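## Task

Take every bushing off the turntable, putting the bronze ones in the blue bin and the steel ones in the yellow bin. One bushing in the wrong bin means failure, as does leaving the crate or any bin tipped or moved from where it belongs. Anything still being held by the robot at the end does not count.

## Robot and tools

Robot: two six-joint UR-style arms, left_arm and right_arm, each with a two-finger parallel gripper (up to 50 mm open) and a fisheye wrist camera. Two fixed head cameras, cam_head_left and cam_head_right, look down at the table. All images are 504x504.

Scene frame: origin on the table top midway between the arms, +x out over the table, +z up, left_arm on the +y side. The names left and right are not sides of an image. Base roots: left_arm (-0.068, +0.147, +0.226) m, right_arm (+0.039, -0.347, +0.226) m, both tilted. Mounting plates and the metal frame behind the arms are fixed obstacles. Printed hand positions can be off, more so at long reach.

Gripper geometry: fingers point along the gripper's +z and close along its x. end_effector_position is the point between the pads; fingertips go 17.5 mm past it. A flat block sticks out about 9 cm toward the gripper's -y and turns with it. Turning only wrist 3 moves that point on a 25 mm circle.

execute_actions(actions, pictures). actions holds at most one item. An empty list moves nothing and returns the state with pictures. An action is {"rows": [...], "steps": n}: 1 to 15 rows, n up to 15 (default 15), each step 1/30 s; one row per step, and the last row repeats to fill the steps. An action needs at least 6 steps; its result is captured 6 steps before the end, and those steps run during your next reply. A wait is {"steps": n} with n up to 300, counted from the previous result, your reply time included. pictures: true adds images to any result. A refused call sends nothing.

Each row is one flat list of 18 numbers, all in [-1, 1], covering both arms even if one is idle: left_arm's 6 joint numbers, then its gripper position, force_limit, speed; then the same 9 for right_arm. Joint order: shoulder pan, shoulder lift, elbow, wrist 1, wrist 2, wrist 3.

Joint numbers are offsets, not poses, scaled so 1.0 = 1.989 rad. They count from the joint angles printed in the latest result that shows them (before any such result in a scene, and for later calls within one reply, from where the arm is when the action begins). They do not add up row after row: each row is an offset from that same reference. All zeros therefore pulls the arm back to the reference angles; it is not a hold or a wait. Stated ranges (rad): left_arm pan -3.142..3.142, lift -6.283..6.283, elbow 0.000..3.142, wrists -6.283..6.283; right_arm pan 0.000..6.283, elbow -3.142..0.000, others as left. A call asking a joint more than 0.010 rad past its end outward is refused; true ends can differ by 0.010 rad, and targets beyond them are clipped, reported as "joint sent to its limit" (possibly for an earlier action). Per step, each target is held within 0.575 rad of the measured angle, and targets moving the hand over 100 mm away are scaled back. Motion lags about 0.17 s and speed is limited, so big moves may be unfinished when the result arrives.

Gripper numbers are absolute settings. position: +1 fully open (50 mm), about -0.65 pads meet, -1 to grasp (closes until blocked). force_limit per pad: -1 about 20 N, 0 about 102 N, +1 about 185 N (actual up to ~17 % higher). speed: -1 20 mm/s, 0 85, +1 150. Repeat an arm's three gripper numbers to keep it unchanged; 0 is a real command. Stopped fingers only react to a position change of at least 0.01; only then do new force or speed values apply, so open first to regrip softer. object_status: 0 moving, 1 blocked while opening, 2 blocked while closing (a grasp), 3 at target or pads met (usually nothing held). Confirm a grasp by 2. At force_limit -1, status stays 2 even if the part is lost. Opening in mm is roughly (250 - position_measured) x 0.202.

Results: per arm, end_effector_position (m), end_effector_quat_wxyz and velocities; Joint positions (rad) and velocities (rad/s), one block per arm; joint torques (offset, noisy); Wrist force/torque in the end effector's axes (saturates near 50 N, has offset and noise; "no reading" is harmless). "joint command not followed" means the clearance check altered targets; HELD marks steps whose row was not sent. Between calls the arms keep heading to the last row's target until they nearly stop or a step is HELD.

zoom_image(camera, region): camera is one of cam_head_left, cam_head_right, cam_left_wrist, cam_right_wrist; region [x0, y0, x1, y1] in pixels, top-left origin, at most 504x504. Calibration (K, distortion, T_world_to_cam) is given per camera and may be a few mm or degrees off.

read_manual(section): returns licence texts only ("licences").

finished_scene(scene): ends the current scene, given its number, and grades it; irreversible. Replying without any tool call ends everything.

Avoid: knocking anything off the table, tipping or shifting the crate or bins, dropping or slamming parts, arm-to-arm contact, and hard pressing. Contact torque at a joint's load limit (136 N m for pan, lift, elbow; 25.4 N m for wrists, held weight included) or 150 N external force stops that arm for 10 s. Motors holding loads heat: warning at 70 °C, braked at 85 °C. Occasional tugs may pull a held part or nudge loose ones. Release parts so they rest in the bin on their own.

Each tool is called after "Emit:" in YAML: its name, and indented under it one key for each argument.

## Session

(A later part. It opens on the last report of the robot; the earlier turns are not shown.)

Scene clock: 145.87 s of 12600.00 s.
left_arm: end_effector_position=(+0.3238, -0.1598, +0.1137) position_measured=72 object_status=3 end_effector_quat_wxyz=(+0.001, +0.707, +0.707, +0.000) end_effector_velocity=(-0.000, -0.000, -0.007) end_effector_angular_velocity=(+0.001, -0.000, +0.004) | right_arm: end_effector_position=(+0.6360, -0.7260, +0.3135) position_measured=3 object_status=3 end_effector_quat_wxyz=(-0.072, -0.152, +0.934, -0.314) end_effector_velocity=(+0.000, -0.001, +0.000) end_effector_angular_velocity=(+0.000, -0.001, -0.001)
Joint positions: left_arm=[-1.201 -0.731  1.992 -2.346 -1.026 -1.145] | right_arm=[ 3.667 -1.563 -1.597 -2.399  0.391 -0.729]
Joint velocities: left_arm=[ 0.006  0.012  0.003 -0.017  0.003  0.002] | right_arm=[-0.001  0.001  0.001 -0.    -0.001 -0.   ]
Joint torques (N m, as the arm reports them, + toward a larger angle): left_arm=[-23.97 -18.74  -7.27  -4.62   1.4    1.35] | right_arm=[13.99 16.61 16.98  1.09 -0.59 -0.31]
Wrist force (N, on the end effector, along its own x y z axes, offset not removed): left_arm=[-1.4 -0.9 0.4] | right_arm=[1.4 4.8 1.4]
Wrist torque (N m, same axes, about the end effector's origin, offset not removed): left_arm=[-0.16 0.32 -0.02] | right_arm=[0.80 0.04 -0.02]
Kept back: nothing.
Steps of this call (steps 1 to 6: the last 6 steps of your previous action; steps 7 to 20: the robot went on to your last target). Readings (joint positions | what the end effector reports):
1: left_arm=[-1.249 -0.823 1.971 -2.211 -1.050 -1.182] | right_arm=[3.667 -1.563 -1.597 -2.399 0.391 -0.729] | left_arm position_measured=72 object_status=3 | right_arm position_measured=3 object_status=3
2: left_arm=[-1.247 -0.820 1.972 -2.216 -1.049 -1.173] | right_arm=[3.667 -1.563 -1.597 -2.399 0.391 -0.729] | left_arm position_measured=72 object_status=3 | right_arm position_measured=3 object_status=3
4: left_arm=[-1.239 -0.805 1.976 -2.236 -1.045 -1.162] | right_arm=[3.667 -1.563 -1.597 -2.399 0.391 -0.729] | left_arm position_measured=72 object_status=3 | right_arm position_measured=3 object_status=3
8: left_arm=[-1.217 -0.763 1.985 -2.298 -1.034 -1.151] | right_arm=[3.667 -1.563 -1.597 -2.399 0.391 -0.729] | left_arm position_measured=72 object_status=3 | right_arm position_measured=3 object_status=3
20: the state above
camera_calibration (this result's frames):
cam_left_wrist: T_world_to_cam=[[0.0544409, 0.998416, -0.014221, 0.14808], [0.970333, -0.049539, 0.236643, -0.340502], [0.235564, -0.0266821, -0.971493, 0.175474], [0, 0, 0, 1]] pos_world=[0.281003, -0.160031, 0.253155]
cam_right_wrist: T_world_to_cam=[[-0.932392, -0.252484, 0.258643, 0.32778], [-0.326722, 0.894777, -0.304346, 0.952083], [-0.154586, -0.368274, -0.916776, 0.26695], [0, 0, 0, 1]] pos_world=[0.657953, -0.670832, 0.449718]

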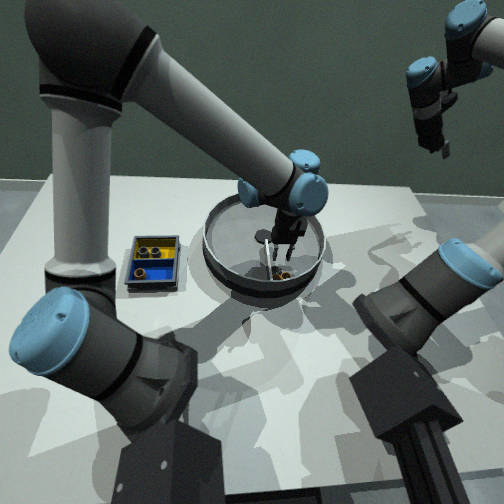

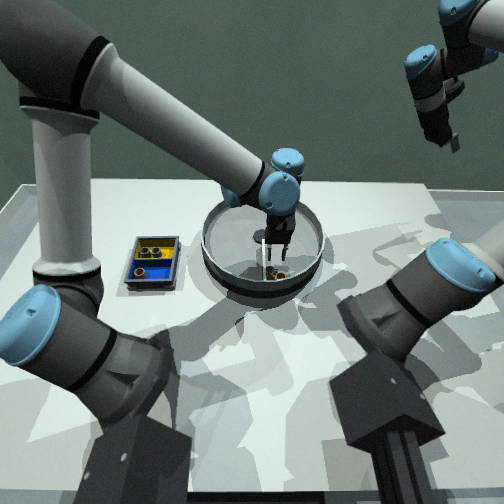

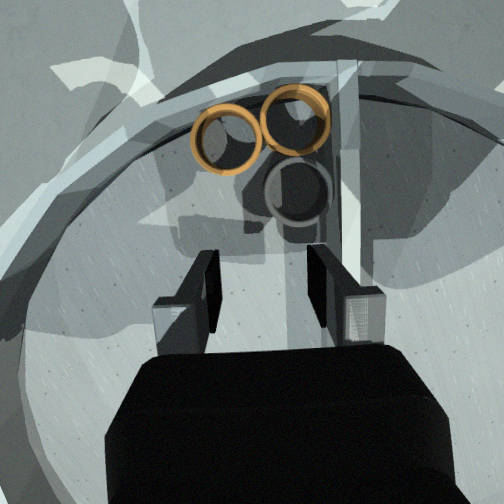

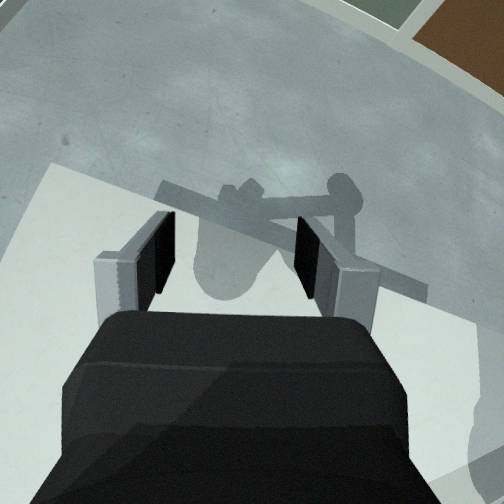

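Emit:
execute_actions:
  actions:
    - {"rows": [[0.0017,0.0031,0.0009,-0.0048,0.0008,0.0018,0.54,-0.4,1,0,0,0,0,0,0,1,0,0],[0.0032,0.0056,0.0014,-0.0086,0.0014,0.0033,0.54,-0.4,1,0,0,0,0,0,0,1,0,0],[0.0046,0.008,0.0019,-0.0123,0.0021,0.0048,0.54,-0.4,1,0,0,0,0,0,0,1,0,0],[0.006,0.0105,0.0024,-0.0161,0.0027,0.0063,0.54,-0.4,1,0,0,0,0,0,0,1,0,0],[0.0075,0.0129,0.0029,-0.0198,0.0034,0.0078,0.54,-0.4,1,0,0,0,0,0,0,1,0,0],[0.0089,0.0154,0.0035,-0.0236,0.0041,0.0094,0.54,-0.4,1,0,0,0,0,0,0,1,0,0],[0.0103,0.0178,0.004,-0.0273,0.0047,0.0109,0.54,-0.4,1,0,0,0,0,0,0,1,0,0],[0.0118,0.0202,0.0045,-0.0311,0.0054,0.0124,0.54,-0.4,1,0,0,0,0,0,0,1,0,0],[0.0132,0.0227,0.005,-0.0348,0.006,0.0139,0.54,-0.4,1,0,0,0,0,0,0,1,0,0],[0.0146,0.0251,0.0055,-0.0385,0.0067,0.0154,0.54,-0.4,1,0,0,0,0,0,0,1,0,0],[0.0161,0.0276,0.006,-0.0423,0.0073,0.0169,0.54,-0.4,1,0,0,0,0,0,0,1,0,0],[0.0175,0.03,0.0065,-0.046,0.008,0.0184,0.54,-0.4,1,0,0,0,0,0,0,1,0,0]], "steps": 15}

Emit:
execute_actions:
  actions:
    - {"steps": 16}
  pictures: true

Scene clock: 147.80 s of 12600.00 s.
left_arm: end_effector_position=(+0.3236, -0.1594, +0.1003) position_measured=72 object_status=3 end_effector_quat_wxyz=(+0.001, +0.707, +0.707, +0.000) end_effector_velocity=(-0.001, +0.003, -0.072) end_effector_angular_velocity=(+0.002, +0.002, -0.002) | right_arm: end_effector_position=(+0.6360, -0.7260, +0.3135) position_measured=3 object_status=3 end_effector_quat_wxyz=(-0.072, -0.152, +0.934, -0.314) end_effector_velocity=(+0.000, +0.001, +0.000) end_effector_angular_velocity=(-0.000, -0.001, +0.002)
Joint positions: left_arm=[-1.188 -0.708  1.998 -2.381 -1.02  -1.131] | right_arm=[ 3.667 -1.563 -1.597 -2.399  0.391 -0.729]
Joint velocities: left_arm=[ 0.073  0.124  0.028 -0.188  0.033  0.077] | right_arm=[ 0.002 -0.    -0.    -0.    -0.001  0.   ]
Joint torques (N m, as the arm reports them, + toward a larger angle): left_arm=[-21.71 -17.89  -5.05  -5.2    1.36   1.8 ] | right_arm=[14.98 15.95 16.36  1.21 -0.43 -0.27]
Wrist force (N, on the end effector, along its own x y z axes, offset not removed): left_arm=[-1.0 -1.8 -0.3] | right_arm=[0.2 -3.5 1.8]
Wrist torque (N m, same axes, about the end effector's origin, offset not removed): left_arm=[-0.34 0.27 -0.02] | right_arm=[-0.58 0.00 -0.06]
Steps of this call (steps 1 to 15: the robot went on to your last target; steps 16 to 49: nothing new was sent; steps 50 to 58: the first 9 steps of this action). Readings (joint positions | what the end effector reports):
50: left_arm=[-1.201 -0.730 1.993 -2.348 -1.025 -1.145] | right_arm=[3.667 -1.563 -1.597 -2.399 0.391 -0.729] | left_arm position_measured=72 object_status=3 | right_arm position_measured=3 object_status=3
51: left_arm=[-1.200 -0.729 1.993 -2.349 -1.025 -1.145] | right_arm=[3.667 -1.563 -1.597 -2.399 0.391 -0.729] | left_arm position_measured=72 object_status=3 | right_arm position_measured=3 object_status=3
53: left_arm=[-1.198 -0.726 1.994 -2.354 -1.024 -1.142] | right_arm=[3.667 -1.563 -1.597 -2.399 0.391 -0.729] | left_arm position_measured=72 object_status=3 | right_arm position_measured=3 object_status=3
57: left_arm=[-1.190 -0.712 1.997 -2.375 -1.021 -1.134] | right_arm=[3.667 -1.563 -1.597 -2.399 0.391 -0.729] | left_arm position_measured=72 object_status=3 | right_arm position_measured=3 object_status=3
58: the state above

Scene clock: 148.33 s of 12600.00 s.
left_arm: end_effector_position=(+0.3231, -0.1584, +0.0797) position_measured=72 object_status=3 end_effector_quat_wxyz=(+0.001, +0.707, +0.707, +0.000) end_effector_velocity=(+0.000, +0.000, -0.004) end_effector_angular_velocity=(-0.000, -0.000, +0.000) | right_arm: end_effector_position=(+0.6360, -0.7260, +0.3135) position_measured=3 object_status=3 end_effector_quat_wxyz=(-0.072, -0.152, +0.934, -0.314) end_effector_velocity=(-0.000, +0.000, -0.000) end_effector_angular_velocity=(+0.000, -0.000, -0.001)
Joint positions: left_arm=[-1.167 -0.672  2.005 -2.436 -1.01  -1.109] | right_arm=[ 3.667 -1.563 -1.597 -2.399  0.391 -0.729]
Joint velocities: left_arm=[ 0.004  0.007  0.001 -0.01   0.002  0.004] | right_arm=[ 0.    -0.     0.    -0.     0.001  0.001]
Joint torques (N m, as the arm reports them, + toward a larger angle): left_arm=[-23.56 -19.35  -4.25  -4.73   1.48   1.63] | right_arm=[13.9  16.17 15.97  1.24 -0.29 -0.41]
Wrist force (N, on the end effector, along its own x y z axes, offset not removed): left_arm=[-0.8 -1.4 0.3] | right_arm=[-0.6 -1.1 -0.9]
Wrist torque (N m, same axes, about the end effector's origin, offset not removed): left_arm=[-0.25 0.25 -0.08] | right_arm=[-0.21 0.30 0.02]
Kept back: nothing.
Steps of this call (steps 1 to 6: the last 6 steps of your previous action; steps 7 to 16: the robot went on to your last target). Readings (joint positions | what the end effector reports):
1: left_arm=[-1.186 -0.704 1.999 -2.388 -1.019 -1.129] | right_arm=[3.667 -1.563 -1.597 -2.399 0.391 -0.729] | left_arm position_measured=72 object_status=3 | right_arm position_measured=3 object_status=3
2: left_arm=[-1.183 -0.700 2.000 -2.394 -1.017 -1.126] | right_arm=[3.667 -1.563 -1.597 -2.399 0.391 -0.729] | left_arm position_measured=72 object_status=3 | right_arm position_measured=3 object_status=3
4: left_arm=[-1.178 -0.691 2.001 -2.408 -1.015 -1.120] | right_arm=[3.667 -1.563 -1.597 -2.399 0.391 -0.729] | left_arm position_measured=72 object_status=3 | right_arm position_measured=3 object_status=3
8: left_arm=[-1.171 -0.678 2.004 -2.427 -1.012 -1.113] | right_arm=[3.667 -1.563 -1.597 -2.399 0.391 -0.729] | left_arm position_measured=72 object_status=3 | right_arm position_measured=3 object_status=3
16: the state above
camera_calibration (this result's frames):
cam_left_wrist: T_world_to_cam=[[0.0547915, 0.998398, -0.014107, 0.146162], [0.970344, -0.04991, 0.236519, -0.331804], [0.235436, -0.0266479, -0.971524, 0.142728], [0, 0, 0, 1]] pos_world=[0.280352, -0.158685, 0.219203]
cam_right_wrist: T_world_to_cam=[[-0.932392, -0.252484, 0.258643, 0.32778], [-0.326722, 0.894777, -0.304346, 0.952083], [-0.154586, -0.368274, -0.916776, 0.26695], [0, 0, 0, 1]] pos_world=[0.657953, -0.670832, 0.449718]

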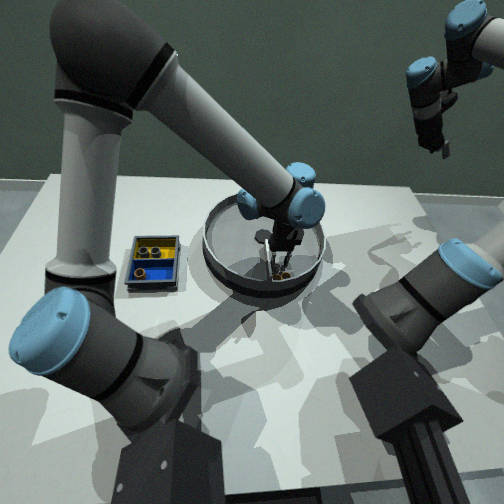

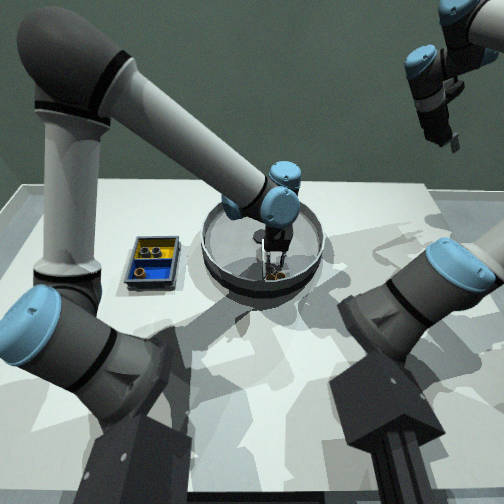

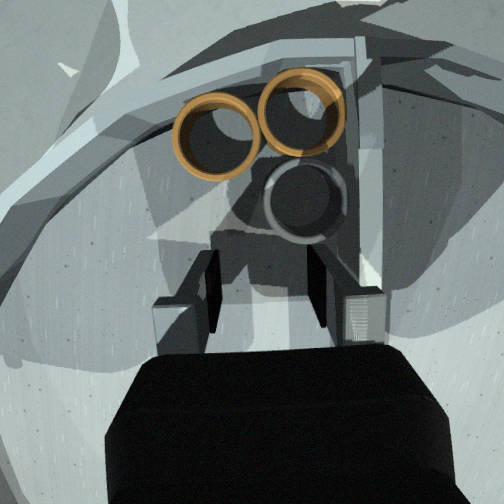

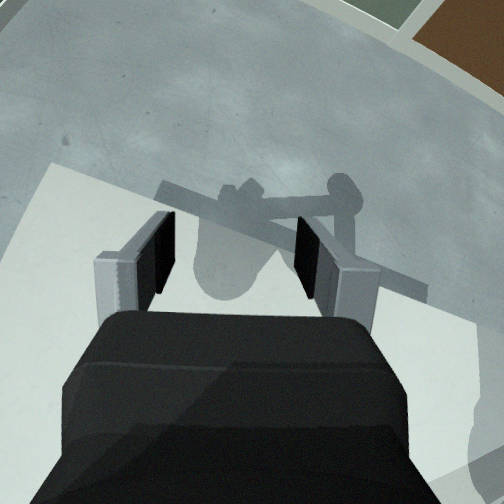

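Emit:
execute_actions:
  actions: []

Scene clock: 150.00 s of 12600.00 s.
left_arm: end_effector_position=(+0.3231, -0.1584, +0.0792) position_measured=72 object_status=3 end_effector_quat_wxyz=(+0.001, +0.707, +0.707, +0.000) end_effector_velocity=(-0.000, +0.000, -0.000) end_effector_angular_velocity=(+0.000, +0.000, -0.001) | right_arm: end_effector_position=(+0.6360, -0.7260, +0.3135) position_measured=3 object_status=3 end_effector_quat_wxyz=(-0.072, -0.152, +0.934, -0.314) end_effector_velocity=(+0.000, -0.000, +0.000) end_effector_angular_velocity=(-0.000, -0.001, -0.000)
Joint positions: left_arm=[-1.167 -0.672  2.005 -2.438 -1.01  -1.109] | right_arm=[ 3.667 -1.563 -1.597 -2.399  0.391 -0.729]
Joint velocities: left_arm=[-0.  0.  0.  0.  0.  0.] | right_arm=[-0.     0.     0.001 -0.    -0.001  0.   ]
Joint torques (N m, as the arm reports them, + toward a larger angle): left_arm=[-23.89 -19.45  -4.    -4.51   1.45   1.32] | right_arm=[13.67 15.76 15.78  1.24 -0.5  -0.24]
Wrist force (N, on the end effector, along its own x y z axes, offset not removed): left_arm=[-1.1 -1.3 1.5] | right_arm=[3.3 -3.3 -0.4]
Wrist torque (N m, same axes, about the end effector's origin, offset not removed): left_arm=[-0.26 0.33 -0.04] | right_arm=[-0.51 -0.48 -0.15]
Kept back: nothing.
Steps of this call (steps 1 to 15: the robot went on to your last target; steps 16 to 50: nothing new was sent). Readings (joint positions | what the end effector reports):
1: left_arm=[-1.167 -0.672 2.005 -2.437 -1.010 -1.109] | right_arm=[3.667 -1.563 -1.597 -2.399 0.391 -0.729] | left_arm position_measured=72 object_status=3 | right_arm position_measured=3 object_status=3
2: left_arm=[-1.167 -0.672 2.005 -2.437 -1.010 -1.109] | right_arm=[3.667 -1.563 -1.597 -2.399 0.391 -0.729] | left_arm position_measured=72 object_status=3 | right_arm position_measured=3 object_status=3
4: left_arm=[-1.167 -0.672 2.005 -2.437 -1.010 -1.109] | right_arm=[3.667 -1.563 -1.597 -2.399 0.391 -0.729] | left_arm position_measured=72 object_status=3 | right_arm position_measured=3 object_status=3
8: left_arm=[-1.167 -0.672 2.005 -2.437 -1.010 -1.109] | right_arm=[3.667 -1.563 -1.597 -2.399 0.391 -0.729] | left_arm position_measured=72 object_status=3 | right_arm position_measured=3 object_status=3
50: the state above
All arms were judged still, so your last target was given up. Only a new action makes them travel on or press farther. Fingers that are still opening or closing keep moving.
camera_calibration (this result's frames):
cam_left_wrist: T_world_to_cam=[[0.0547919, 0.998398, -0.0141001, 0.14612], [0.970344, -0.049912, 0.236519, -0.331664], [0.235436, -0.0266413, -0.971525, 0.14225], [0, 0, 0, 1]] pos_world=[0.280332, -0.158651, 0.218704]
cam_right_wrist: T_world_to_cam=[[-0.932392, -0.252484, 0.258643, 0.32778], [-0.326722, 0.894777, -0.304346, 0.952083], [-0.154586, -0.368274, -0.916776, 0.26695], [0, 0, 0, 1]] pos_world=[0.657953, -0.670832, 0.449718]

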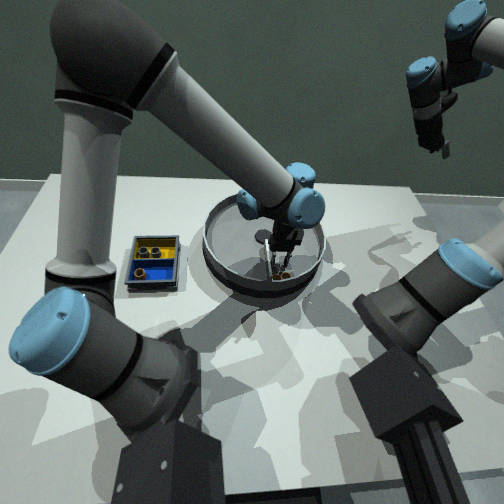

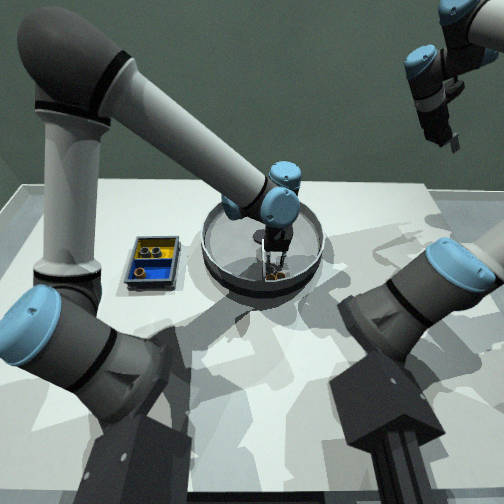

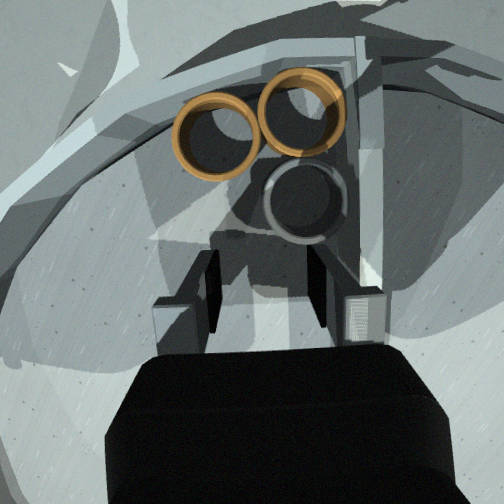

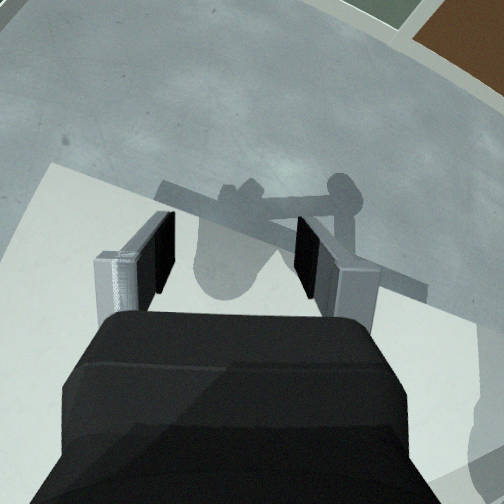

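Emit:
zoom_image:
  camera: "cam_left_wrist"
  region: [150, 50, 400, 300]

Region (150, 50, 400, 300) of cam_left_wrist's 504x504 image, scaled by 2.016, with more detail than that image has.

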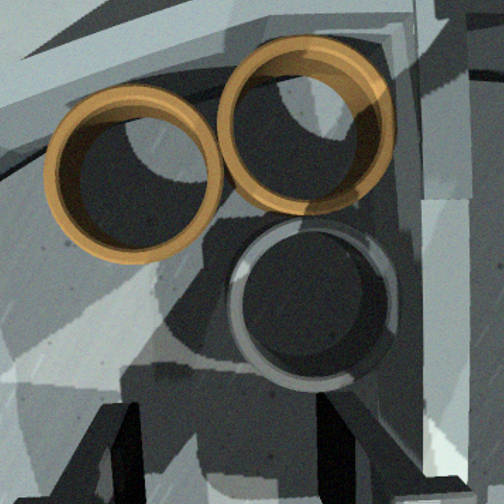

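Emit:
execute_actions:
  actions:
    - {"rows":[[-0.0046,-0.0077,-0.0016,0.0118,-0.0021,-0.0048,0.2,-0.4,0.5,0,0,0,0,0,0,1,0,0],[-0.0114,-0.0193,-0.004,0.0296,-0.0053,-0.012,0.0,-0.4,0.5,0,0,0,0,0,0,1,0,0],[-0.0182,-0.0309,-0.0065,0.0474,-0.0085,-0.0192,-0.155,-0.4,0.5,0,0,0,0,0,0,1,0,0],[-0.0228,-0.0386,-0.0081,0.0592,-0.0106,-0.024,-0.155,-0.4,0.5,0,0,0,0,0,0,1,0,0],[-0.0247,-0.0428,0.0007,0.0556,-0.0115,-0.12,-0.155,-0.4,0.5,0,0,0,0,0,0,1,0,0],[-0.0266,-0.0469,0.0096,0.052,-0.0125,-0.22,-0.155,-0.4,0.5,0,0,0,0,0,0,1,0,0],[-0.0285,-0.0511,0.0184,0.0484,-0.0134,-0.32,-0.155,-0.4,0.5,0,0,0,0,0,0,1,0,0],[-0.0304,-0.0552,0.0273,0.0448,-0.0143,-0.42,-0.155,-0.4,0.5,0,0,0,0,0,0,1,0,0],[-0.0324,-0.0594,0.0361,0.0412,-0.0153,-0.52,-0.155,-0.4,0.5,0,0,0,0,0,0,1,0,0],[-0.0343,-0.0636,0.0449,0.0375,-0.0162,-0.6,-0.155,-0.4,0.5,0,0,0,0,0,0,1,0,0],[-0.0362,-0.0677,0.0538,0.0339,-0.0171,-0.68,-0.155,-0.4,0.5,0,0,0,0,0,0,1,0,0],[-0.0381,-0.0719,0.0626,0.0303,-0.018,-0.74,-0.155,-0.4,0.5,0,0,0,0,0,0,1,0,0],[-0.04,-0.076,0.0715,0.0267,-0.019,-0.79,-0.155,-0.4,0.5,0,0,0,0,0,0,1,0,0],[-0.0419,-0.0802,0.0803,0.0231,-0.0199,-0.8331,-0.155,-0.4,0.5,0,0,0,0,0,0,1,0,0]],"steps":15}

Emit:
execute_actions:
  actions:
    - {"steps":20}

Scene clock: 160.10 s of 12600.00 s.
left_arm: end_effector_position=(+0.3180, -0.1577, +0.1130) position_measured=175 object_status=0 end_effector_quat_wxyz=(+0.001, +0.668, +0.744, -0.000) end_effector_velocity=(-0.076, +0.033, +0.080) end_effector_angular_velocity=(+0.002, +0.006, +1.546) | right_arm: end_effector_position=(+0.6360, -0.7260, +0.3135) position_measured=3 object_status=3 end_effector_quat_wxyz=(-0.072, -0.152, +0.934, -0.314) end_effector_velocity=(-0.000, +0.001, -0.000) end_effector_angular_velocity=(+0.000, +0.000, +0.001)
Joint positions: left_arm=[-1.206 -0.741  2.016 -2.359 -1.029 -1.258] | right_arm=[ 3.667 -1.563 -1.597 -2.399  0.391 -0.729]
Joint velocities: left_arm=[-0.153 -0.295  0.283  0.1   -0.072 -1.707] | right_arm=[ 0.001 -0.    -0.001  0.     0.     0.   ]
Joint torques (N m, as the arm reports them, + toward a larger angle): left_arm=[-38.12 -38.63   2.85  -0.04  -2.17  -7.92] | right_arm=[14.41 16.44 16.5   1.18 -0.39 -0.48]
Wrist force (N, on the end effector, along its own x y z axes, offset not removed): left_arm=[-1.2 -1.1 -1.0] | right_arm=[0.8 -2.4 3.0]
Wrist torque (N m, same axes, about the end effector's origin, offset not removed): left_arm=[-0.31 0.25 -0.07] | right_arm=[-0.32 0.21 0.14]
Steps of this call (steps 1 to 294: nothing new was sent; steps 295 to 303: the first 9 steps of this action). Readings (joint positions | what the end effector reports):
295: left_arm=[-1.167 -0.672 2.005 -2.438 -1.010 -1.109] | right_arm=[3.667 -1.563 -1.597 -2.399 0.391 -0.729] | left_arm position_measured=77 object_status=0 | right_arm position_measured=3 object_status=3
296: left_arm=[-1.167 -0.673 2.005 -2.436 -1.010 -1.109] | right_arm=[3.667 -1.563 -1.597 -2.399 0.391 -0.729] | left_arm position_measured=97 object_status=0 | right_arm position_measured=3 object_status=3
298: left_arm=[-1.175 -0.686 2.002 -2.417 -1.014 -1.118] | right_arm=[3.667 -1.563 -1.597 -2.399 0.391 -0.729] | left_arm position_measured=135 object_status=0 | right_arm position_measured=3 object_status=3
302: left_arm=[-1.201 -0.731 2.008 -2.364 -1.026 -1.204] | right_arm=[3.667 -1.563 -1.597 -2.399 0.391 -0.729] | left_arm position_measured=175 object_status=0 | right_arm position_measured=3 object_status=3
303: the state above

Scene clock: 160.77 s of 12600.00 s.
left_arm: end_effector_position=(+0.3027, -0.1433, +0.1195) position_measured=175 object_status=3 end_effector_quat_wxyz=(+0.000, +0.044, +0.999, +0.000) end_effector_velocity=(+0.014, +0.001, +0.000) end_effector_angular_velocity=(-0.002, -0.001, +0.662) | right_arm: end_effector_position=(+0.6360, -0.7260, +0.3135) position_measured=3 object_status=3 end_effector_quat_wxyz=(-0.072, -0.152, +0.934, -0.314) end_effector_velocity=(+0.000, -0.000, -0.000) end_effector_angular_velocity=(-0.000, +0.000, +0.001)
Joint positions: left_arm=[-1.249 -0.83   2.163 -2.391 -1.049 -2.679] | right_arm=[ 3.667 -1.563 -1.597 -2.399  0.391 -0.729]
Joint velocities: left_arm=[-0.003 -0.007  0.012 -0.004 -0.002 -0.664] | right_arm=[-0.    -0.    -0.     0.    -0.    -0.001]
Joint torques (N m, as the arm reports them, + toward a larger angle): left_arm=[-34.51 -34.03  -5.76  -4.73  -2.09  -1.82] | right_arm=[14.74 15.71 15.93  1.26 -0.39 -0.48]
Wrist force (N, on the end effector, along its own x y z axes, offset not removed): left_arm=[-1.6 -0.5 0.1] | right_arm=[-0.4 -2.0 3.5]
Wrist torque (N m, same axes, about the end effector's origin, offset not removed): left_arm=[-0.13 0.38 0.00] | right_arm=[-0.30 0.36 0.07]
Kept back: nothing.
Steps of this call (steps 1 to 6: the last 6 steps of your previous action; steps 7 to 20: the robot went on to your last target). Readings (joint positions | what the end effector reports):
1: left_arm=[-1.211 -0.750 2.027 -2.357 -1.031 -1.320] | right_arm=[3.667 -1.563 -1.597 -2.399 0.391 -0.729] | left_arm position_measured=175 object_status=0 | right_arm position_measured=3 object_status=3
2: left_arm=[-1.216 -0.760 2.039 -2.357 -1.033 -1.390] | right_arm=[3.667 -1.563 -1.597 -2.399 0.391 -0.729] | left_arm position_measured=175 object_status=0 | right_arm position_measured=3 object_status=3
4: left_arm=[-1.225 -0.778 2.067 -2.362 -1.037 -1.546] | right_arm=[3.667 -1.563 -1.597 -2.399 0.391 -0.729] | left_arm position_measured=175 object_status=3 | right_arm position_measured=3 object_status=3
8: left_arm=[-1.240 -0.809 2.124 -2.379 -1.045 -1.877] | right_arm=[3.667 -1.563 -1.597 -2.399 0.391 -0.729] | left_arm position_measured=175 object_status=3 | right_arm position_measured=3 object_status=3
20: the state above

Emit:
execute_actions:
  actions:
    - {"rows":[[0.001,0.002,0.0005,-0.003,0.0005,-0.024,-0.155,-0.4,0.5,0,0,0,0,0,0,1,0,0],[0.003,0.006,0.001,-0.009,0.0015,-0.027,-0.155,-0.4,0.5,0,0,0,0,0,0,1,0,0],[0.0055,0.0106,0.002,-0.0158,0.0026,-0.028,-0.155,-0.4,0.5,0,0,0,0,0,0,1,0,0],[0.008,0.0155,0.0028,-0.023,0.0038,-0.0285,-0.155,-0.4,0.5,0,0,0,0,0,0,1,0,0],[0.0105,0.0205,0.0037,-0.0305,0.0051,-0.029,-0.155,-0.4,0.5,0,0,0,0,0,0,1,0,0],[0.0125,0.0243,0.0044,-0.036,0.006,-0.029,-0.155,-0.4,0.5,0,0,0,0,0,0,1,0,0],[0.0137,0.0266,0.0048,-0.0395,0.0066,-0.0291,-0.155,-0.4,0.5,0,0,0,0,0,0,1,0,0]],"steps":10}

Emit:
execute_actions:
  actions:
    - {"steps":15}
  pictures: true

Emit:
zoom_image:
  camera: "cam_left_wrist"
  region: [140, 130, 390, 380]

Scene clock: 161.30 s of 12600.00 s.
left_arm: end_effector_position=(+0.3043, -0.1432, +0.1173) position_measured=175 object_status=3 end_effector_quat_wxyz=(+0.000, +0.007, +1.000, +0.000) end_effector_velocity=(+0.002, -0.003, -0.051) end_effector_angular_velocity=(+0.000, -0.002, -0.060) | right_arm: end_effector_position=(+0.6360, -0.7260, +0.3135) position_measured=3 object_status=3 end_effector_quat_wxyz=(-0.072, -0.152, +0.934, -0.314) end_effector_velocity=(-0.000, +0.000, -0.000) end_effector_angular_velocity=(+0.001, +0.001, -0.001)
Joint positions: left_arm=[-1.247 -0.826  2.165 -2.399 -1.048 -2.75 ] | right_arm=[ 3.667 -1.563 -1.597 -2.399  0.391 -0.729]
Joint velocities: left_arm=[ 0.058  0.11   0.01  -0.151  0.03   0.118] | right_arm=[ 0.     0.     0.    -0.     0.001 -0.   ]
Joint torques (N m, as the arm reports them, + toward a larger angle): left_arm=[-17.71  -7.7   -3.99  -5.06   1.67   1.41] | right_arm=[14.03 16.1  16.47  1.29 -0.55 -0.55]
Wrist force (N, on the end effector, along its own x y z axes, offset not removed): left_arm=[-1.5 -1.2 -0.6] | right_arm=[-2.7 -1.3 4.7]
Wrist torque (N m, same axes, about the end effector's origin, offset not removed): left_arm=[-0.23 0.34 -0.02] | right_arm=[-0.02 0.76 0.04]
Steps of this call (steps 1 to 12: the robot went on to your last target; steps 13 to 16: the first 4 steps of this action). Readings (joint positions | what the end effector reports):
13: left_arm=[-1.250 -0.831 2.165 -2.392 -1.049 -2.762] | right_arm=[3.667 -1.563 -1.597 -2.399 0.391 -0.729] | left_arm position_measured=175 object_status=3 | right_arm position_measured=3 object_status=3
14: left_arm=[-1.250 -0.831 2.165 -2.392 -1.049 -2.760] | right_arm=[3.667 -1.563 -1.597 -2.399 0.391 -0.729] | left_arm position_measured=175 object_status=3 | right_arm position_measured=3 object_status=3
16: the state above

Scene clock: 161.80 s of 12600.00 s.
left_arm: end_effector_position=(+0.3051, -0.1441, +0.0953) position_measured=175 object_status=3 end_effector_quat_wxyz=(+0.001, +0.001, +1.000, -0.001) end_effector_velocity=(+0.001, -0.001, -0.005) end_effector_angular_velocity=(-0.001, -0.001, +0.005) | right_arm: end_effector_position=(+0.6360, -0.7260, +0.3135) position_measured=3 object_status=3 end_effector_quat_wxyz=(-0.072, -0.152, +0.934, -0.314) end_effector_velocity=(-0.000, +0.000, -0.000) end_effector_angular_velocity=(+0.000, -0.000, -0.001)
Joint positions: left_arm=[-1.223 -0.779  2.172 -2.468 -1.037 -2.737] | right_arm=[ 3.667 -1.563 -1.597 -2.399  0.391 -0.729]
Joint velocities: left_arm=[ 0.006  0.011  0.001 -0.017  0.003  0.002] | right_arm=[ 0.     0.    -0.001  0.     0.     0.   ]
Joint torques (N m, as the arm reports them, + toward a larger angle): left_arm=[ 8.37 26.2  15.86 -0.42  4.2   0.65] | right_arm=[14.81 16.15 15.85  1.21 -0.36 -0.49]
Wrist force (N, on the end effector, along its own x y z axes, offset not removed): left_arm=[9.0 24.3 -50.0] | right_arm=[0.5 -1.4 1.6]
Wrist torque (N m, same axes, about the end effector's origin, offset not removed): left_arm=[2.00 1.90 0.38] | right_arm=[-0.04 0.10 -0.19]
Kept back: nothing.
Steps of this call (steps 1 to 6: the last 6 steps of your previous action; steps 7 to 15: the robot went on to your last target). Readings (joint positions | what the end effector reports):
1: left_arm=[-1.245 -0.821 2.166 -2.405 -1.047 -2.746] | right_arm=[3.667 -1.563 -1.597 -2.399 0.391 -0.729] | left_arm position_measured=175 object_status=3 | right_arm position_measured=3 object_status=3
2: left_arm=[-1.242 -0.816 2.167 -2.413 -1.046 -2.744] | right_arm=[3.667 -1.563 -1.597 -2.399 0.391 -0.729] | left_arm position_measured=175 object_status=3 | right_arm position_measured=3 object_status=3
4: left_arm=[-1.235 -0.803 2.169 -2.431 -1.042 -2.741] | right_arm=[3.667 -1.563 -1.597 -2.399 0.391 -0.729] | left_arm position_measured=175 object_status=3 | right_arm position_measured=3 object_status=3
8: left_arm=[-1.227 -0.787 2.171 -2.456 -1.038 -2.738] | right_arm=[3.667 -1.563 -1.597 -2.399 0.391 -0.729] | left_arm position_measured=175 object_status=3 | right_arm position_measured=3 object_status=3
15: the state above
camera_calibration (this result's frames):
cam_left_wrist: T_world_to_cam=[[-0.998339, 0.0556117, -0.0150197, 0.318581], [0.0505721, 0.97099, 0.23371, 0.110795], [0.027581, 0.232562, -0.97219, 0.263318], [0, 0, 0, 1]] pos_world=[0.305187, -0.186535, 0.234886]
cam_right_wrist: T_world_to_cam=[[-0.932392, -0.252484, 0.258643, 0.32778], [-0.326722, 0.894777, -0.304346, 0.952083], [-0.154586, -0.368274, -0.916776, 0.26695], [0, 0, 0, 1]] pos_world=[0.657953, -0.670832, 0.449718]

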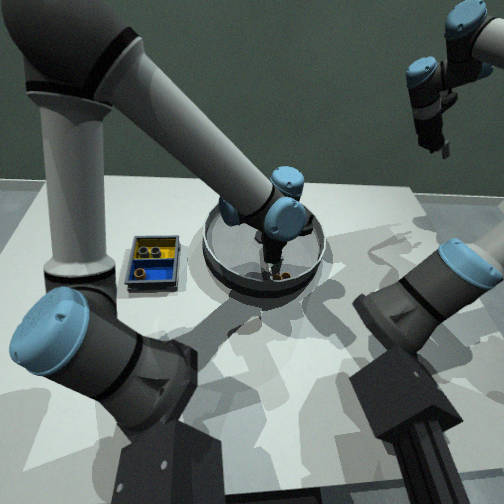

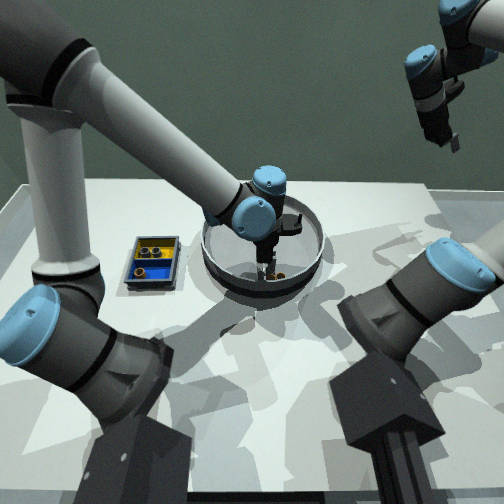

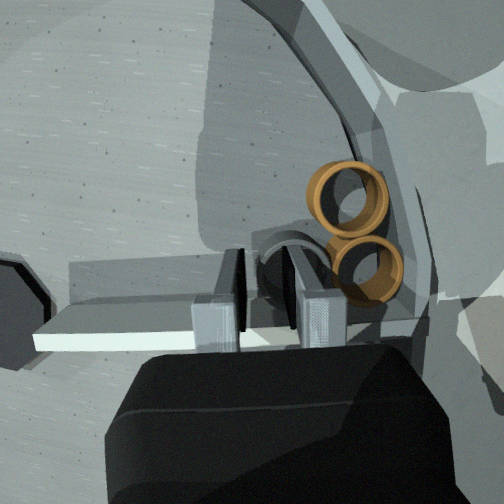

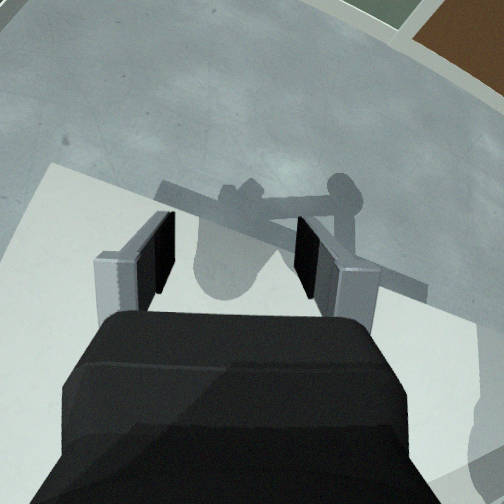

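Region (140, 130, 390, 380) of cam_left_wrist's 504x504 image, scaled by 2.016, with more detail than that image has.

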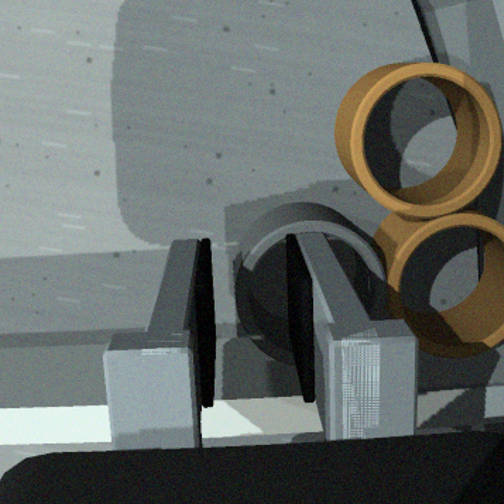

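Emit:
execute_actions:
  actions:
    - {"rows":[[-0.003,-0.006,-0.0008,0.009,-0.0015,-0.0032,-0.155,-0.4,0.5,0,0,0,0,0,0,1,0,0],[-0.005,-0.0095,-0.0014,0.0135,-0.0024,-0.005,-0.155,-0.4,0.5,0,0,0,0,0,0,1,0,0]],"steps":8}

Emit:
execute_actions:
  actions:
    - {"steps":10}
  pictures: true

Emit:
zoom_image:
  camera: "cam_left_wrist"
  region: [200, 180, 400, 380]

Scene clock: 171.93 s of 12600.00 s.
left_arm: end_effector_position=(+0.3056, -0.1450, +0.0963) position_measured=175 object_status=3 end_effector_quat_wxyz=(+0.001, +0.000, +1.000, -0.002) end_effector_velocity=(-0.000, +0.000, -0.000) end_effector_angular_velocity=(+0.000, +0.001, +0.001) | right_arm: end_effector_position=(+0.6360, -0.7260, +0.3135) position_measured=3 object_status=3 end_effector_quat_wxyz=(-0.072, -0.152, +0.934, -0.314) end_effector_velocity=(-0.000, -0.000, +0.000) end_effector_angular_velocity=(+0.000, -0.000, -0.001)
Joint positions: left_arm=[-1.224 -0.78   2.172 -2.47  -1.037 -2.737] | right_arm=[ 3.667 -1.563 -1.597 -2.399  0.391 -0.729]
Joint velocities: left_arm=[ 0.    -0.     0.001 -0.    -0.    -0.001] | right_arm=[-0.     0.001  0.    -0.     0.     0.001]
Joint torques (N m, as the arm reports them, + toward a larger angle): left_arm=[-28.04 -25.19 -16.04  -2.48  -0.29   0.06] | right_arm=[14.49 16.29 16.76  0.9  -0.45 -0.35]
Wrist force (N, on the end effector, along its own x y z axes, offset not removed): left_arm=[1.9 6.1 -29.5] | right_arm=[1.8 3.5 0.0]
Wrist torque (N m, same axes, about the end effector's origin, offset not removed): left_arm=[0.03 0.78 0.11] | right_arm=[0.75 -0.23 -0.06]
FORCE FAULT: contact force on the left arm reached its limit, and that arm stopped for 10 seconds. The contact can be on any part of that arm, not only on its tool. That arm's remaining commands of this call were not run. That arm holds still and accepts commands again. Move the arm away from the contact; if what it grips holds it there, let go first. Pushing or pulling that hard again can fault the arm again.
Kept back: nothing.
The stop of the left arm began at step 4 of this call (marked STOPPED below). From that step on that arm followed nothing that you had sent. 8 of its steps, steps kept back included, did not run and will not run. The other arm was sent all steps of this action in this call, none kept back. Nothing is kept back now, and the robot has no last target.
Steps of this call (steps 1 to 18: the robot went on to your last target; steps 19 to 20: the first 2 steps of this action; steps 21 to 26: the last 6 steps of this action, not kept back; steps 27 to 304: the stop continued). Readings (joint positions | what the end effector reports):
1: left_arm=[-1.223 -0.779 2.172 -2.468 -1.037 -2.737] | right_arm=[3.667 -1.563 -1.597 -2.399 0.391 -0.729] | left_arm position_measured=175 object_status=3 | right_arm position_measured=3 object_status=3
2: left_arm=[-1.223 -0.778 2.172 -2.469 -1.036 -2.737] | right_arm=[3.667 -1.563 -1.597 -2.399 0.391 -0.729] | left_arm position_measured=175 object_status=3 | right_arm position_measured=3 object_status=3
4: left_arm=[-1.223 -0.779 2.172 -2.469 -1.037 -2.737] | right_arm=[3.667 -1.563 -1.597 -2.399 0.391 -0.729] | left_arm position_measured=175 object_status=3 | right_arm position_measured=3 object_status=3 STOPPED (the left arm)
8: left_arm=[-1.224 -0.780 2.172 -2.470 -1.037 -2.737] | right_arm=[3.667 -1.563 -1.597 -2.399 0.391 -0.729] | left_arm position_measured=175 object_status=3 | right_arm position_measured=3 object_status=3
304: the state above

Scene clock: 171.97 s of 12600.00 s.
left_arm: end_effector_position=(+0.3056, -0.1450, +0.0963) position_measured=175 object_status=3 end_effector_quat_wxyz=(+0.001, +0.000, +1.000, -0.002) end_effector_velocity=(-0.000, +0.000, -0.000) end_effector_angular_velocity=(+0.001, +0.000, -0.000) | right_arm: end_effector_position=(+0.6360, -0.7260, +0.3135) position_measured=3 object_status=3 end_effector_quat_wxyz=(-0.072, -0.152, +0.934, -0.314) end_effector_velocity=(-0.000, -0.000, +0.000) end_effector_angular_velocity=(-0.000, -0.001, -0.000)
Joint positions: left_arm=[-1.224 -0.78   2.172 -2.47  -1.037 -2.737] | right_arm=[ 3.667 -1.563 -1.597 -2.399  0.391 -0.729]
Joint velocities: left_arm=[-0.     0.     0.001  0.    -0.    -0.   ] | right_arm=[-0.     0.001 -0.001  0.    -0.001  0.   ]
Joint torques (N m, as the arm reports them, + toward a larger angle): left_arm=[-27.61 -24.44 -15.68  -2.39  -0.31   0.12] | right_arm=[14.72 16.47 16.84  1.03 -0.5  -0.33]
Wrist force (N, on the end effector, along its own x y z axes, offset not removed): left_arm=[2.7 4.7 -29.1] | right_arm=[-1.2 -1.3 3.6]
Wrist torque (N m, same axes, about the end effector's origin, offset not removed): left_arm=[-0.26 0.65 0.06] | right_arm=[-0.29 0.43 0.18]
Kept back: nothing.
A stop began in an earlier call of the same reply, so what this call sent did not run. Send another action.
Steps of this call (step 1: nothing new was sent). Readings (joint positions | what the end effector reports):
1: the state above
camera_calibration (this result's frames):
cam_left_wrist: T_world_to_cam=[[-0.998365, 0.0546816, -0.0166722, 0.319192], [0.0493639, 0.971703, 0.23099, 0.112052], [0.0288313, 0.229789, -0.972813, 0.263739], [0, 0, 0, 1]] pos_world=[0.305535, -0.186939, 0.236008]
cam_right_wrist: T_world_to_cam=[[-0.932393, -0.252484, 0.258643, 0.32778], [-0.326722, 0.894777, -0.304346, 0.952083], [-0.154586, -0.368274, -0.916776, 0.26695], [0, 0, 0, 1]] pos_world=[0.657953, -0.670832, 0.449718]

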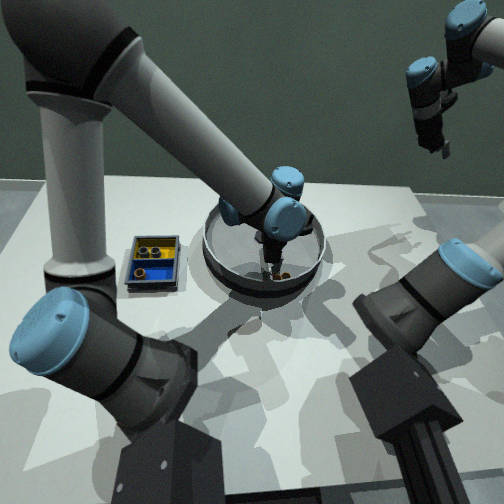

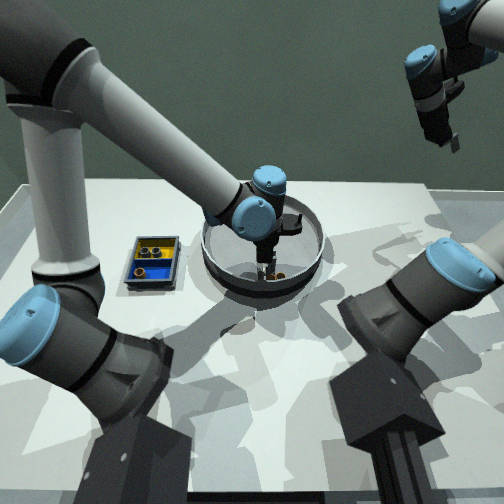

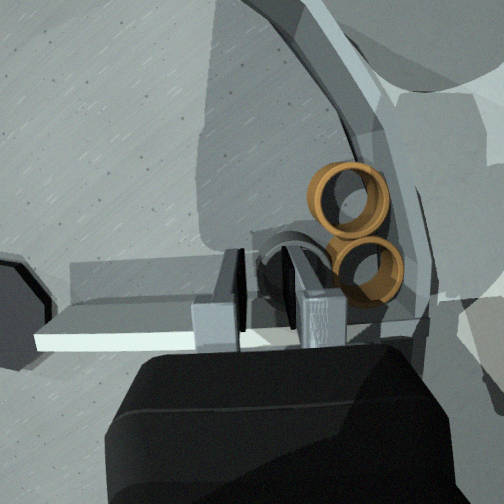

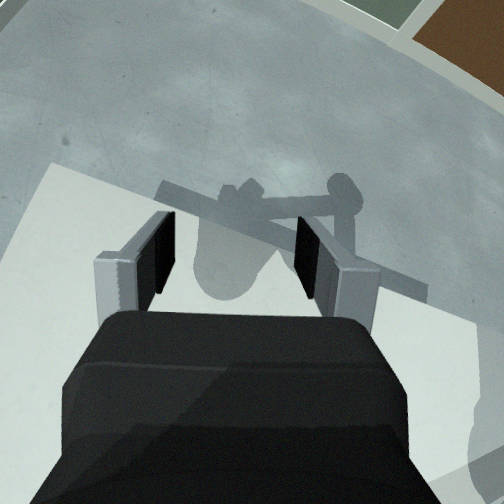

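Region (200, 180, 400, 380) of cam_left_wrist's 504x504 image, scaled by 2.520, with more detail than that image has.

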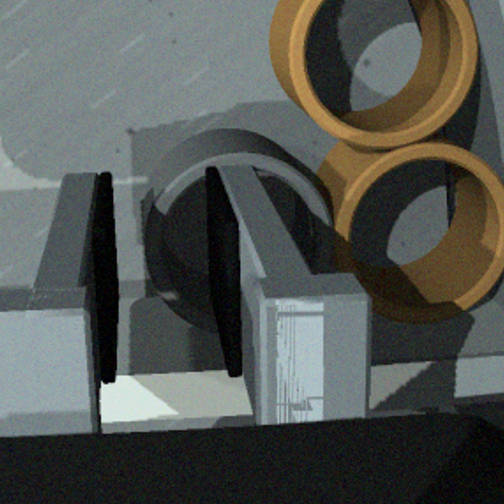

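Emit:
execute_actions:
  actions:
    - {"rows":[[-0.001,-0.002,-0.0003,0.0028,-0.0005,-0.001,-0.155,-0.4,0.5,0,0,0,0,0,0,1,0,0],[-0.00205,-0.0039,-0.0006,0.0055,-0.001,-0.0021,-0.155,-0.4,0.5,0,0,0,0,0,0,1,0,0],[-0.00205,-0.0039,-0.0006,0.0055,-0.001,-0.0021,-0.155,-0.4,0.5,0,0,0,0,0,0,1,0,0],[-0.00205,-0.0039,-0.0006,0.0055,-0.001,-0.0021,-0.155,-0.4,0.5,0,0,0,0,0,0,1,0,0],[-0.00227,-0.00553,0.00262,0.00408,-0.00108,-0.00232,-0.155,-0.4,0.5,0,0,0,0,0,0,1,0,0]],"steps":10}

Emit:
execute_actions:
  actions:
    - {"steps":12}
  pictures: true

Emit:
zoom_image:
  camera: "cam_left_wrist"
  region: [200, 180, 400, 380]

Scene clock: 174.33 s of 12600.00 s.
left_arm: end_effector_position=(+0.3056, -0.1449, +0.0975) position_measured=175 object_status=3 end_effector_quat_wxyz=(+0.001, +0.000, +1.000, -0.002) end_effector_velocity=(-0.000, -0.000, +0.017) end_effector_angular_velocity=(-0.000, +0.002, +0.001) | right_arm: end_effector_position=(+0.6360, -0.7260, +0.3135) position_measured=3 object_status=3 end_effector_quat_wxyz=(-0.072, -0.152, +0.934, -0.314) end_effector_velocity=(+0.000, -0.000, +0.000) end_effector_angular_velocity=(+0.000, -0.000, +0.000)
Joint positions: left_arm=[-1.225 -0.783  2.172 -2.466 -1.037 -2.738] | right_arm=[ 3.667 -1.563 -1.597 -2.399  0.391 -0.729]
Joint velocities: left_arm=[-0.018 -0.036 -0.006  0.052 -0.01  -0.02 ] | right_arm=[ 0.    -0.     0.001 -0.001 -0.    -0.   ]
Joint torques (N m, as the arm reports them, + toward a larger angle): left_arm=[-37.36 -36.29 -27.13  -0.04  -2.29  -1.44] | right_arm=[13.88 16.93 16.24  0.85 -0.52 -0.39]
Wrist force (N, on the end effector, along its own x y z axes, offset not removed): left_arm=[-1.5 -1.6 0.6] | right_arm=[0.9 2.6 -4.0]
Wrist torque (N m, same axes, about the end effector's origin, offset not removed): left_arm=[-0.33 0.33 -0.02] | right_arm=[0.41 -0.03 0.28]
Steps of this call (steps 1 to 67: nothing new was sent; steps 68 to 71: the first 4 steps of this action). Readings (joint positions | what the end effector reports):
68: left_arm=[-1.224 -0.780 2.172 -2.470 -1.037 -2.737] | right_arm=[3.667 -1.563 -1.597 -2.399 0.391 -0.729] | left_arm position_measured=175 object_status=3 | right_arm position_measured=3 object_status=3
69: left_arm=[-1.224 -0.781 2.172 -2.469 -1.037 -2.737] | right_arm=[3.667 -1.563 -1.597 -2.399 0.391 -0.729] | left_arm position_measured=175 object_status=3 | right_arm position_measured=3 object_status=3
71: the state above

Scene clock: 174.73 s of 12600.00 s.
left_arm: end_effector_position=(+0.3045, -0.1432, +0.0997) position_measured=175 object_status=3 end_effector_quat_wxyz=(+0.001, +0.000, +1.000, -0.002) end_effector_velocity=(-0.000, +0.001, +0.001) end_effector_angular_velocity=(-0.001, -0.000, +0.000) | right_arm: end_effector_position=(+0.6360, -0.7260, +0.3135) position_measured=3 object_status=3 end_effector_quat_wxyz=(-0.072, -0.152, +0.934, -0.314) end_effector_velocity=(-0.000, -0.000, +0.000) end_effector_angular_velocity=(+0.000, +0.000, +0.000)
Joint positions: left_arm=[-1.228 -0.791  2.177 -2.462 -1.039 -2.741] | right_arm=[ 3.667 -1.563 -1.597 -2.399  0.391 -0.729]
Joint velocities: left_arm=[-0.001 -0.003  0.002  0.001 -0.001 -0.001] | right_arm=[ 0.     0.001 -0.     0.     0.    -0.001]
Joint torques (N m, as the arm reports them, + toward a larger angle): left_arm=[-36.31 -35.31  -3.83  -0.03  -2.09  -1.12] | right_arm=[13.98 16.   16.58  0.88 -0.5  -0.21]
Wrist force (N, on the end effector, along its own x y z axes, offset not removed): left_arm=[-0.7 -1.0 0.2] | right_arm=[-1.6 0.1 -1.2]
Wrist torque (N m, same axes, about the end effector's origin, offset not removed): left_arm=[-0.19 0.24 0.02] | right_arm=[0.17 0.69 0.17]
Kept back: nothing.
Steps of this call (steps 1 to 6: the last 6 steps of your previous action; steps 7 to 12: the robot went on to your last target). Readings (joint positions | what the end effector reports):
1: left_arm=[-1.226 -0.784 2.172 -2.464 -1.038 -2.739] | right_arm=[3.667 -1.563 -1.597 -2.399 0.391 -0.729] | left_arm position_measured=175 object_status=3 | right_arm position_measured=3 object_status=3
2: left_arm=[-1.227 -0.785 2.172 -2.463 -1.038 -2.739] | right_arm=[3.667 -1.563 -1.597 -2.399 0.391 -0.729] | left_arm position_measured=175 object_status=3 | right_arm position_measured=3 object_status=3
4: left_arm=[-1.227 -0.788 2.174 -2.463 -1.038 -2.740] | right_arm=[3.667 -1.563 -1.597 -2.399 0.391 -0.729] | left_arm position_measured=175 object_status=3 | right_arm position_measured=3 object_status=3
8: left_arm=[-1.228 -0.790 2.176 -2.462 -1.039 -2.741] | right_arm=[3.667 -1.563 -1.597 -2.399 0.391 -0.729] | left_arm position_measured=175 object_status=3 | right_arm position_measured=3 object_status=3
12: the state above
camera_calibration (this result's frames):
cam_left_wrist: T_world_to_cam=[[-0.998366, 0.0546649, -0.0166707, 0.318054], [0.0493487, 0.971709, 0.230968, 0.109646], [0.0288249, 0.229768, -0.972819, 0.266655], [0, 0, 0, 1]] pos_world=[0.304437, -0.1852, 0.239384]
cam_right_wrist: T_world_to_cam=[[-0.932392, -0.252484, 0.258643, 0.32778], [-0.326723, 0.894777, -0.304346, 0.952083], [-0.154586, -0.368274, -0.916776, 0.26695], [0, 0, 0, 1]] pos_world=[0.657953, -0.670832, 0.449718]

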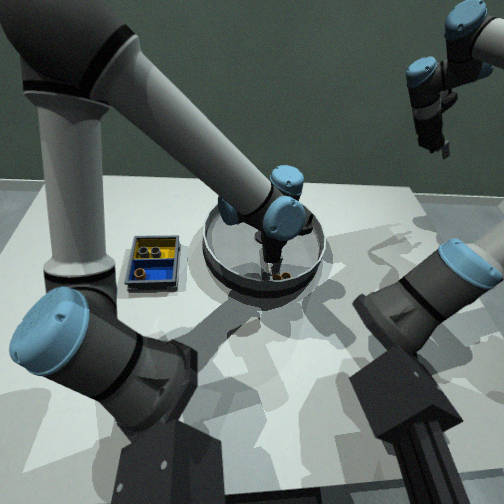

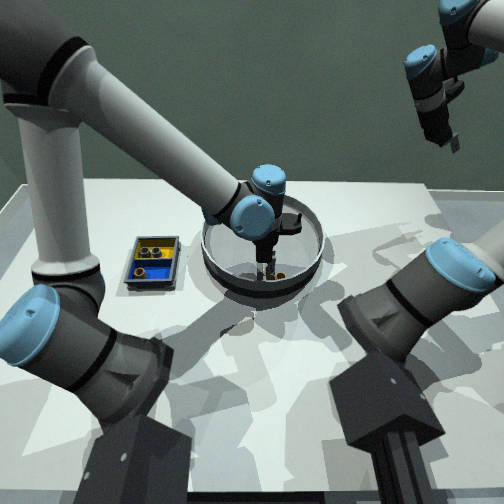

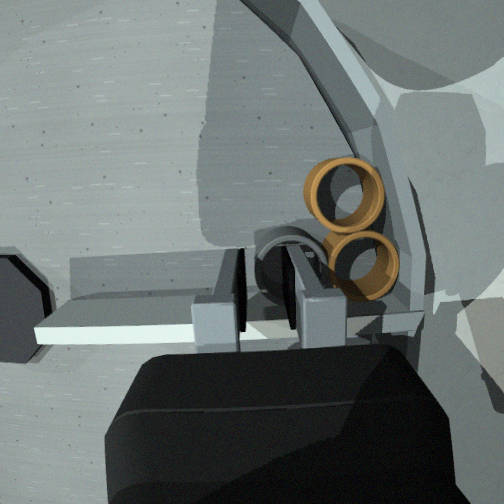

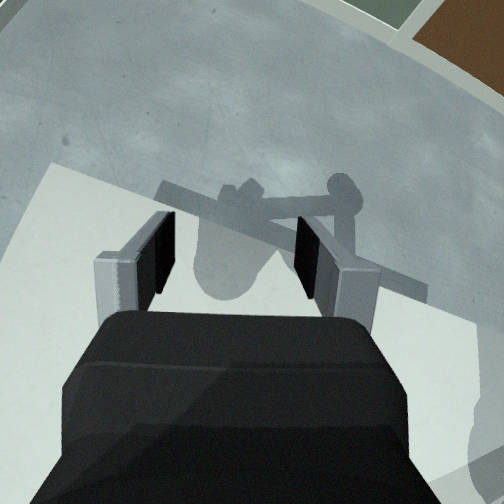

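Region (200, 180, 400, 380) of cam_left_wrist's 504x504 image, scaled by 2.520, with more detail than that image has.

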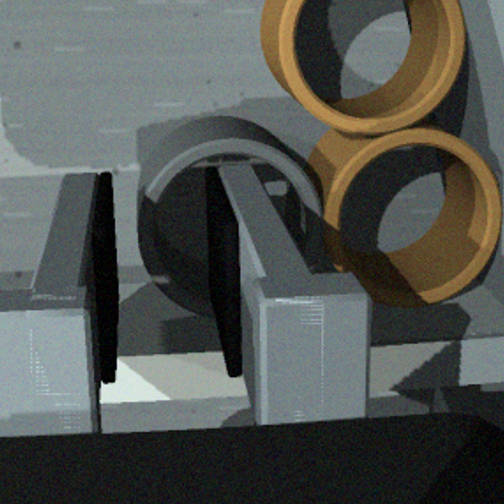

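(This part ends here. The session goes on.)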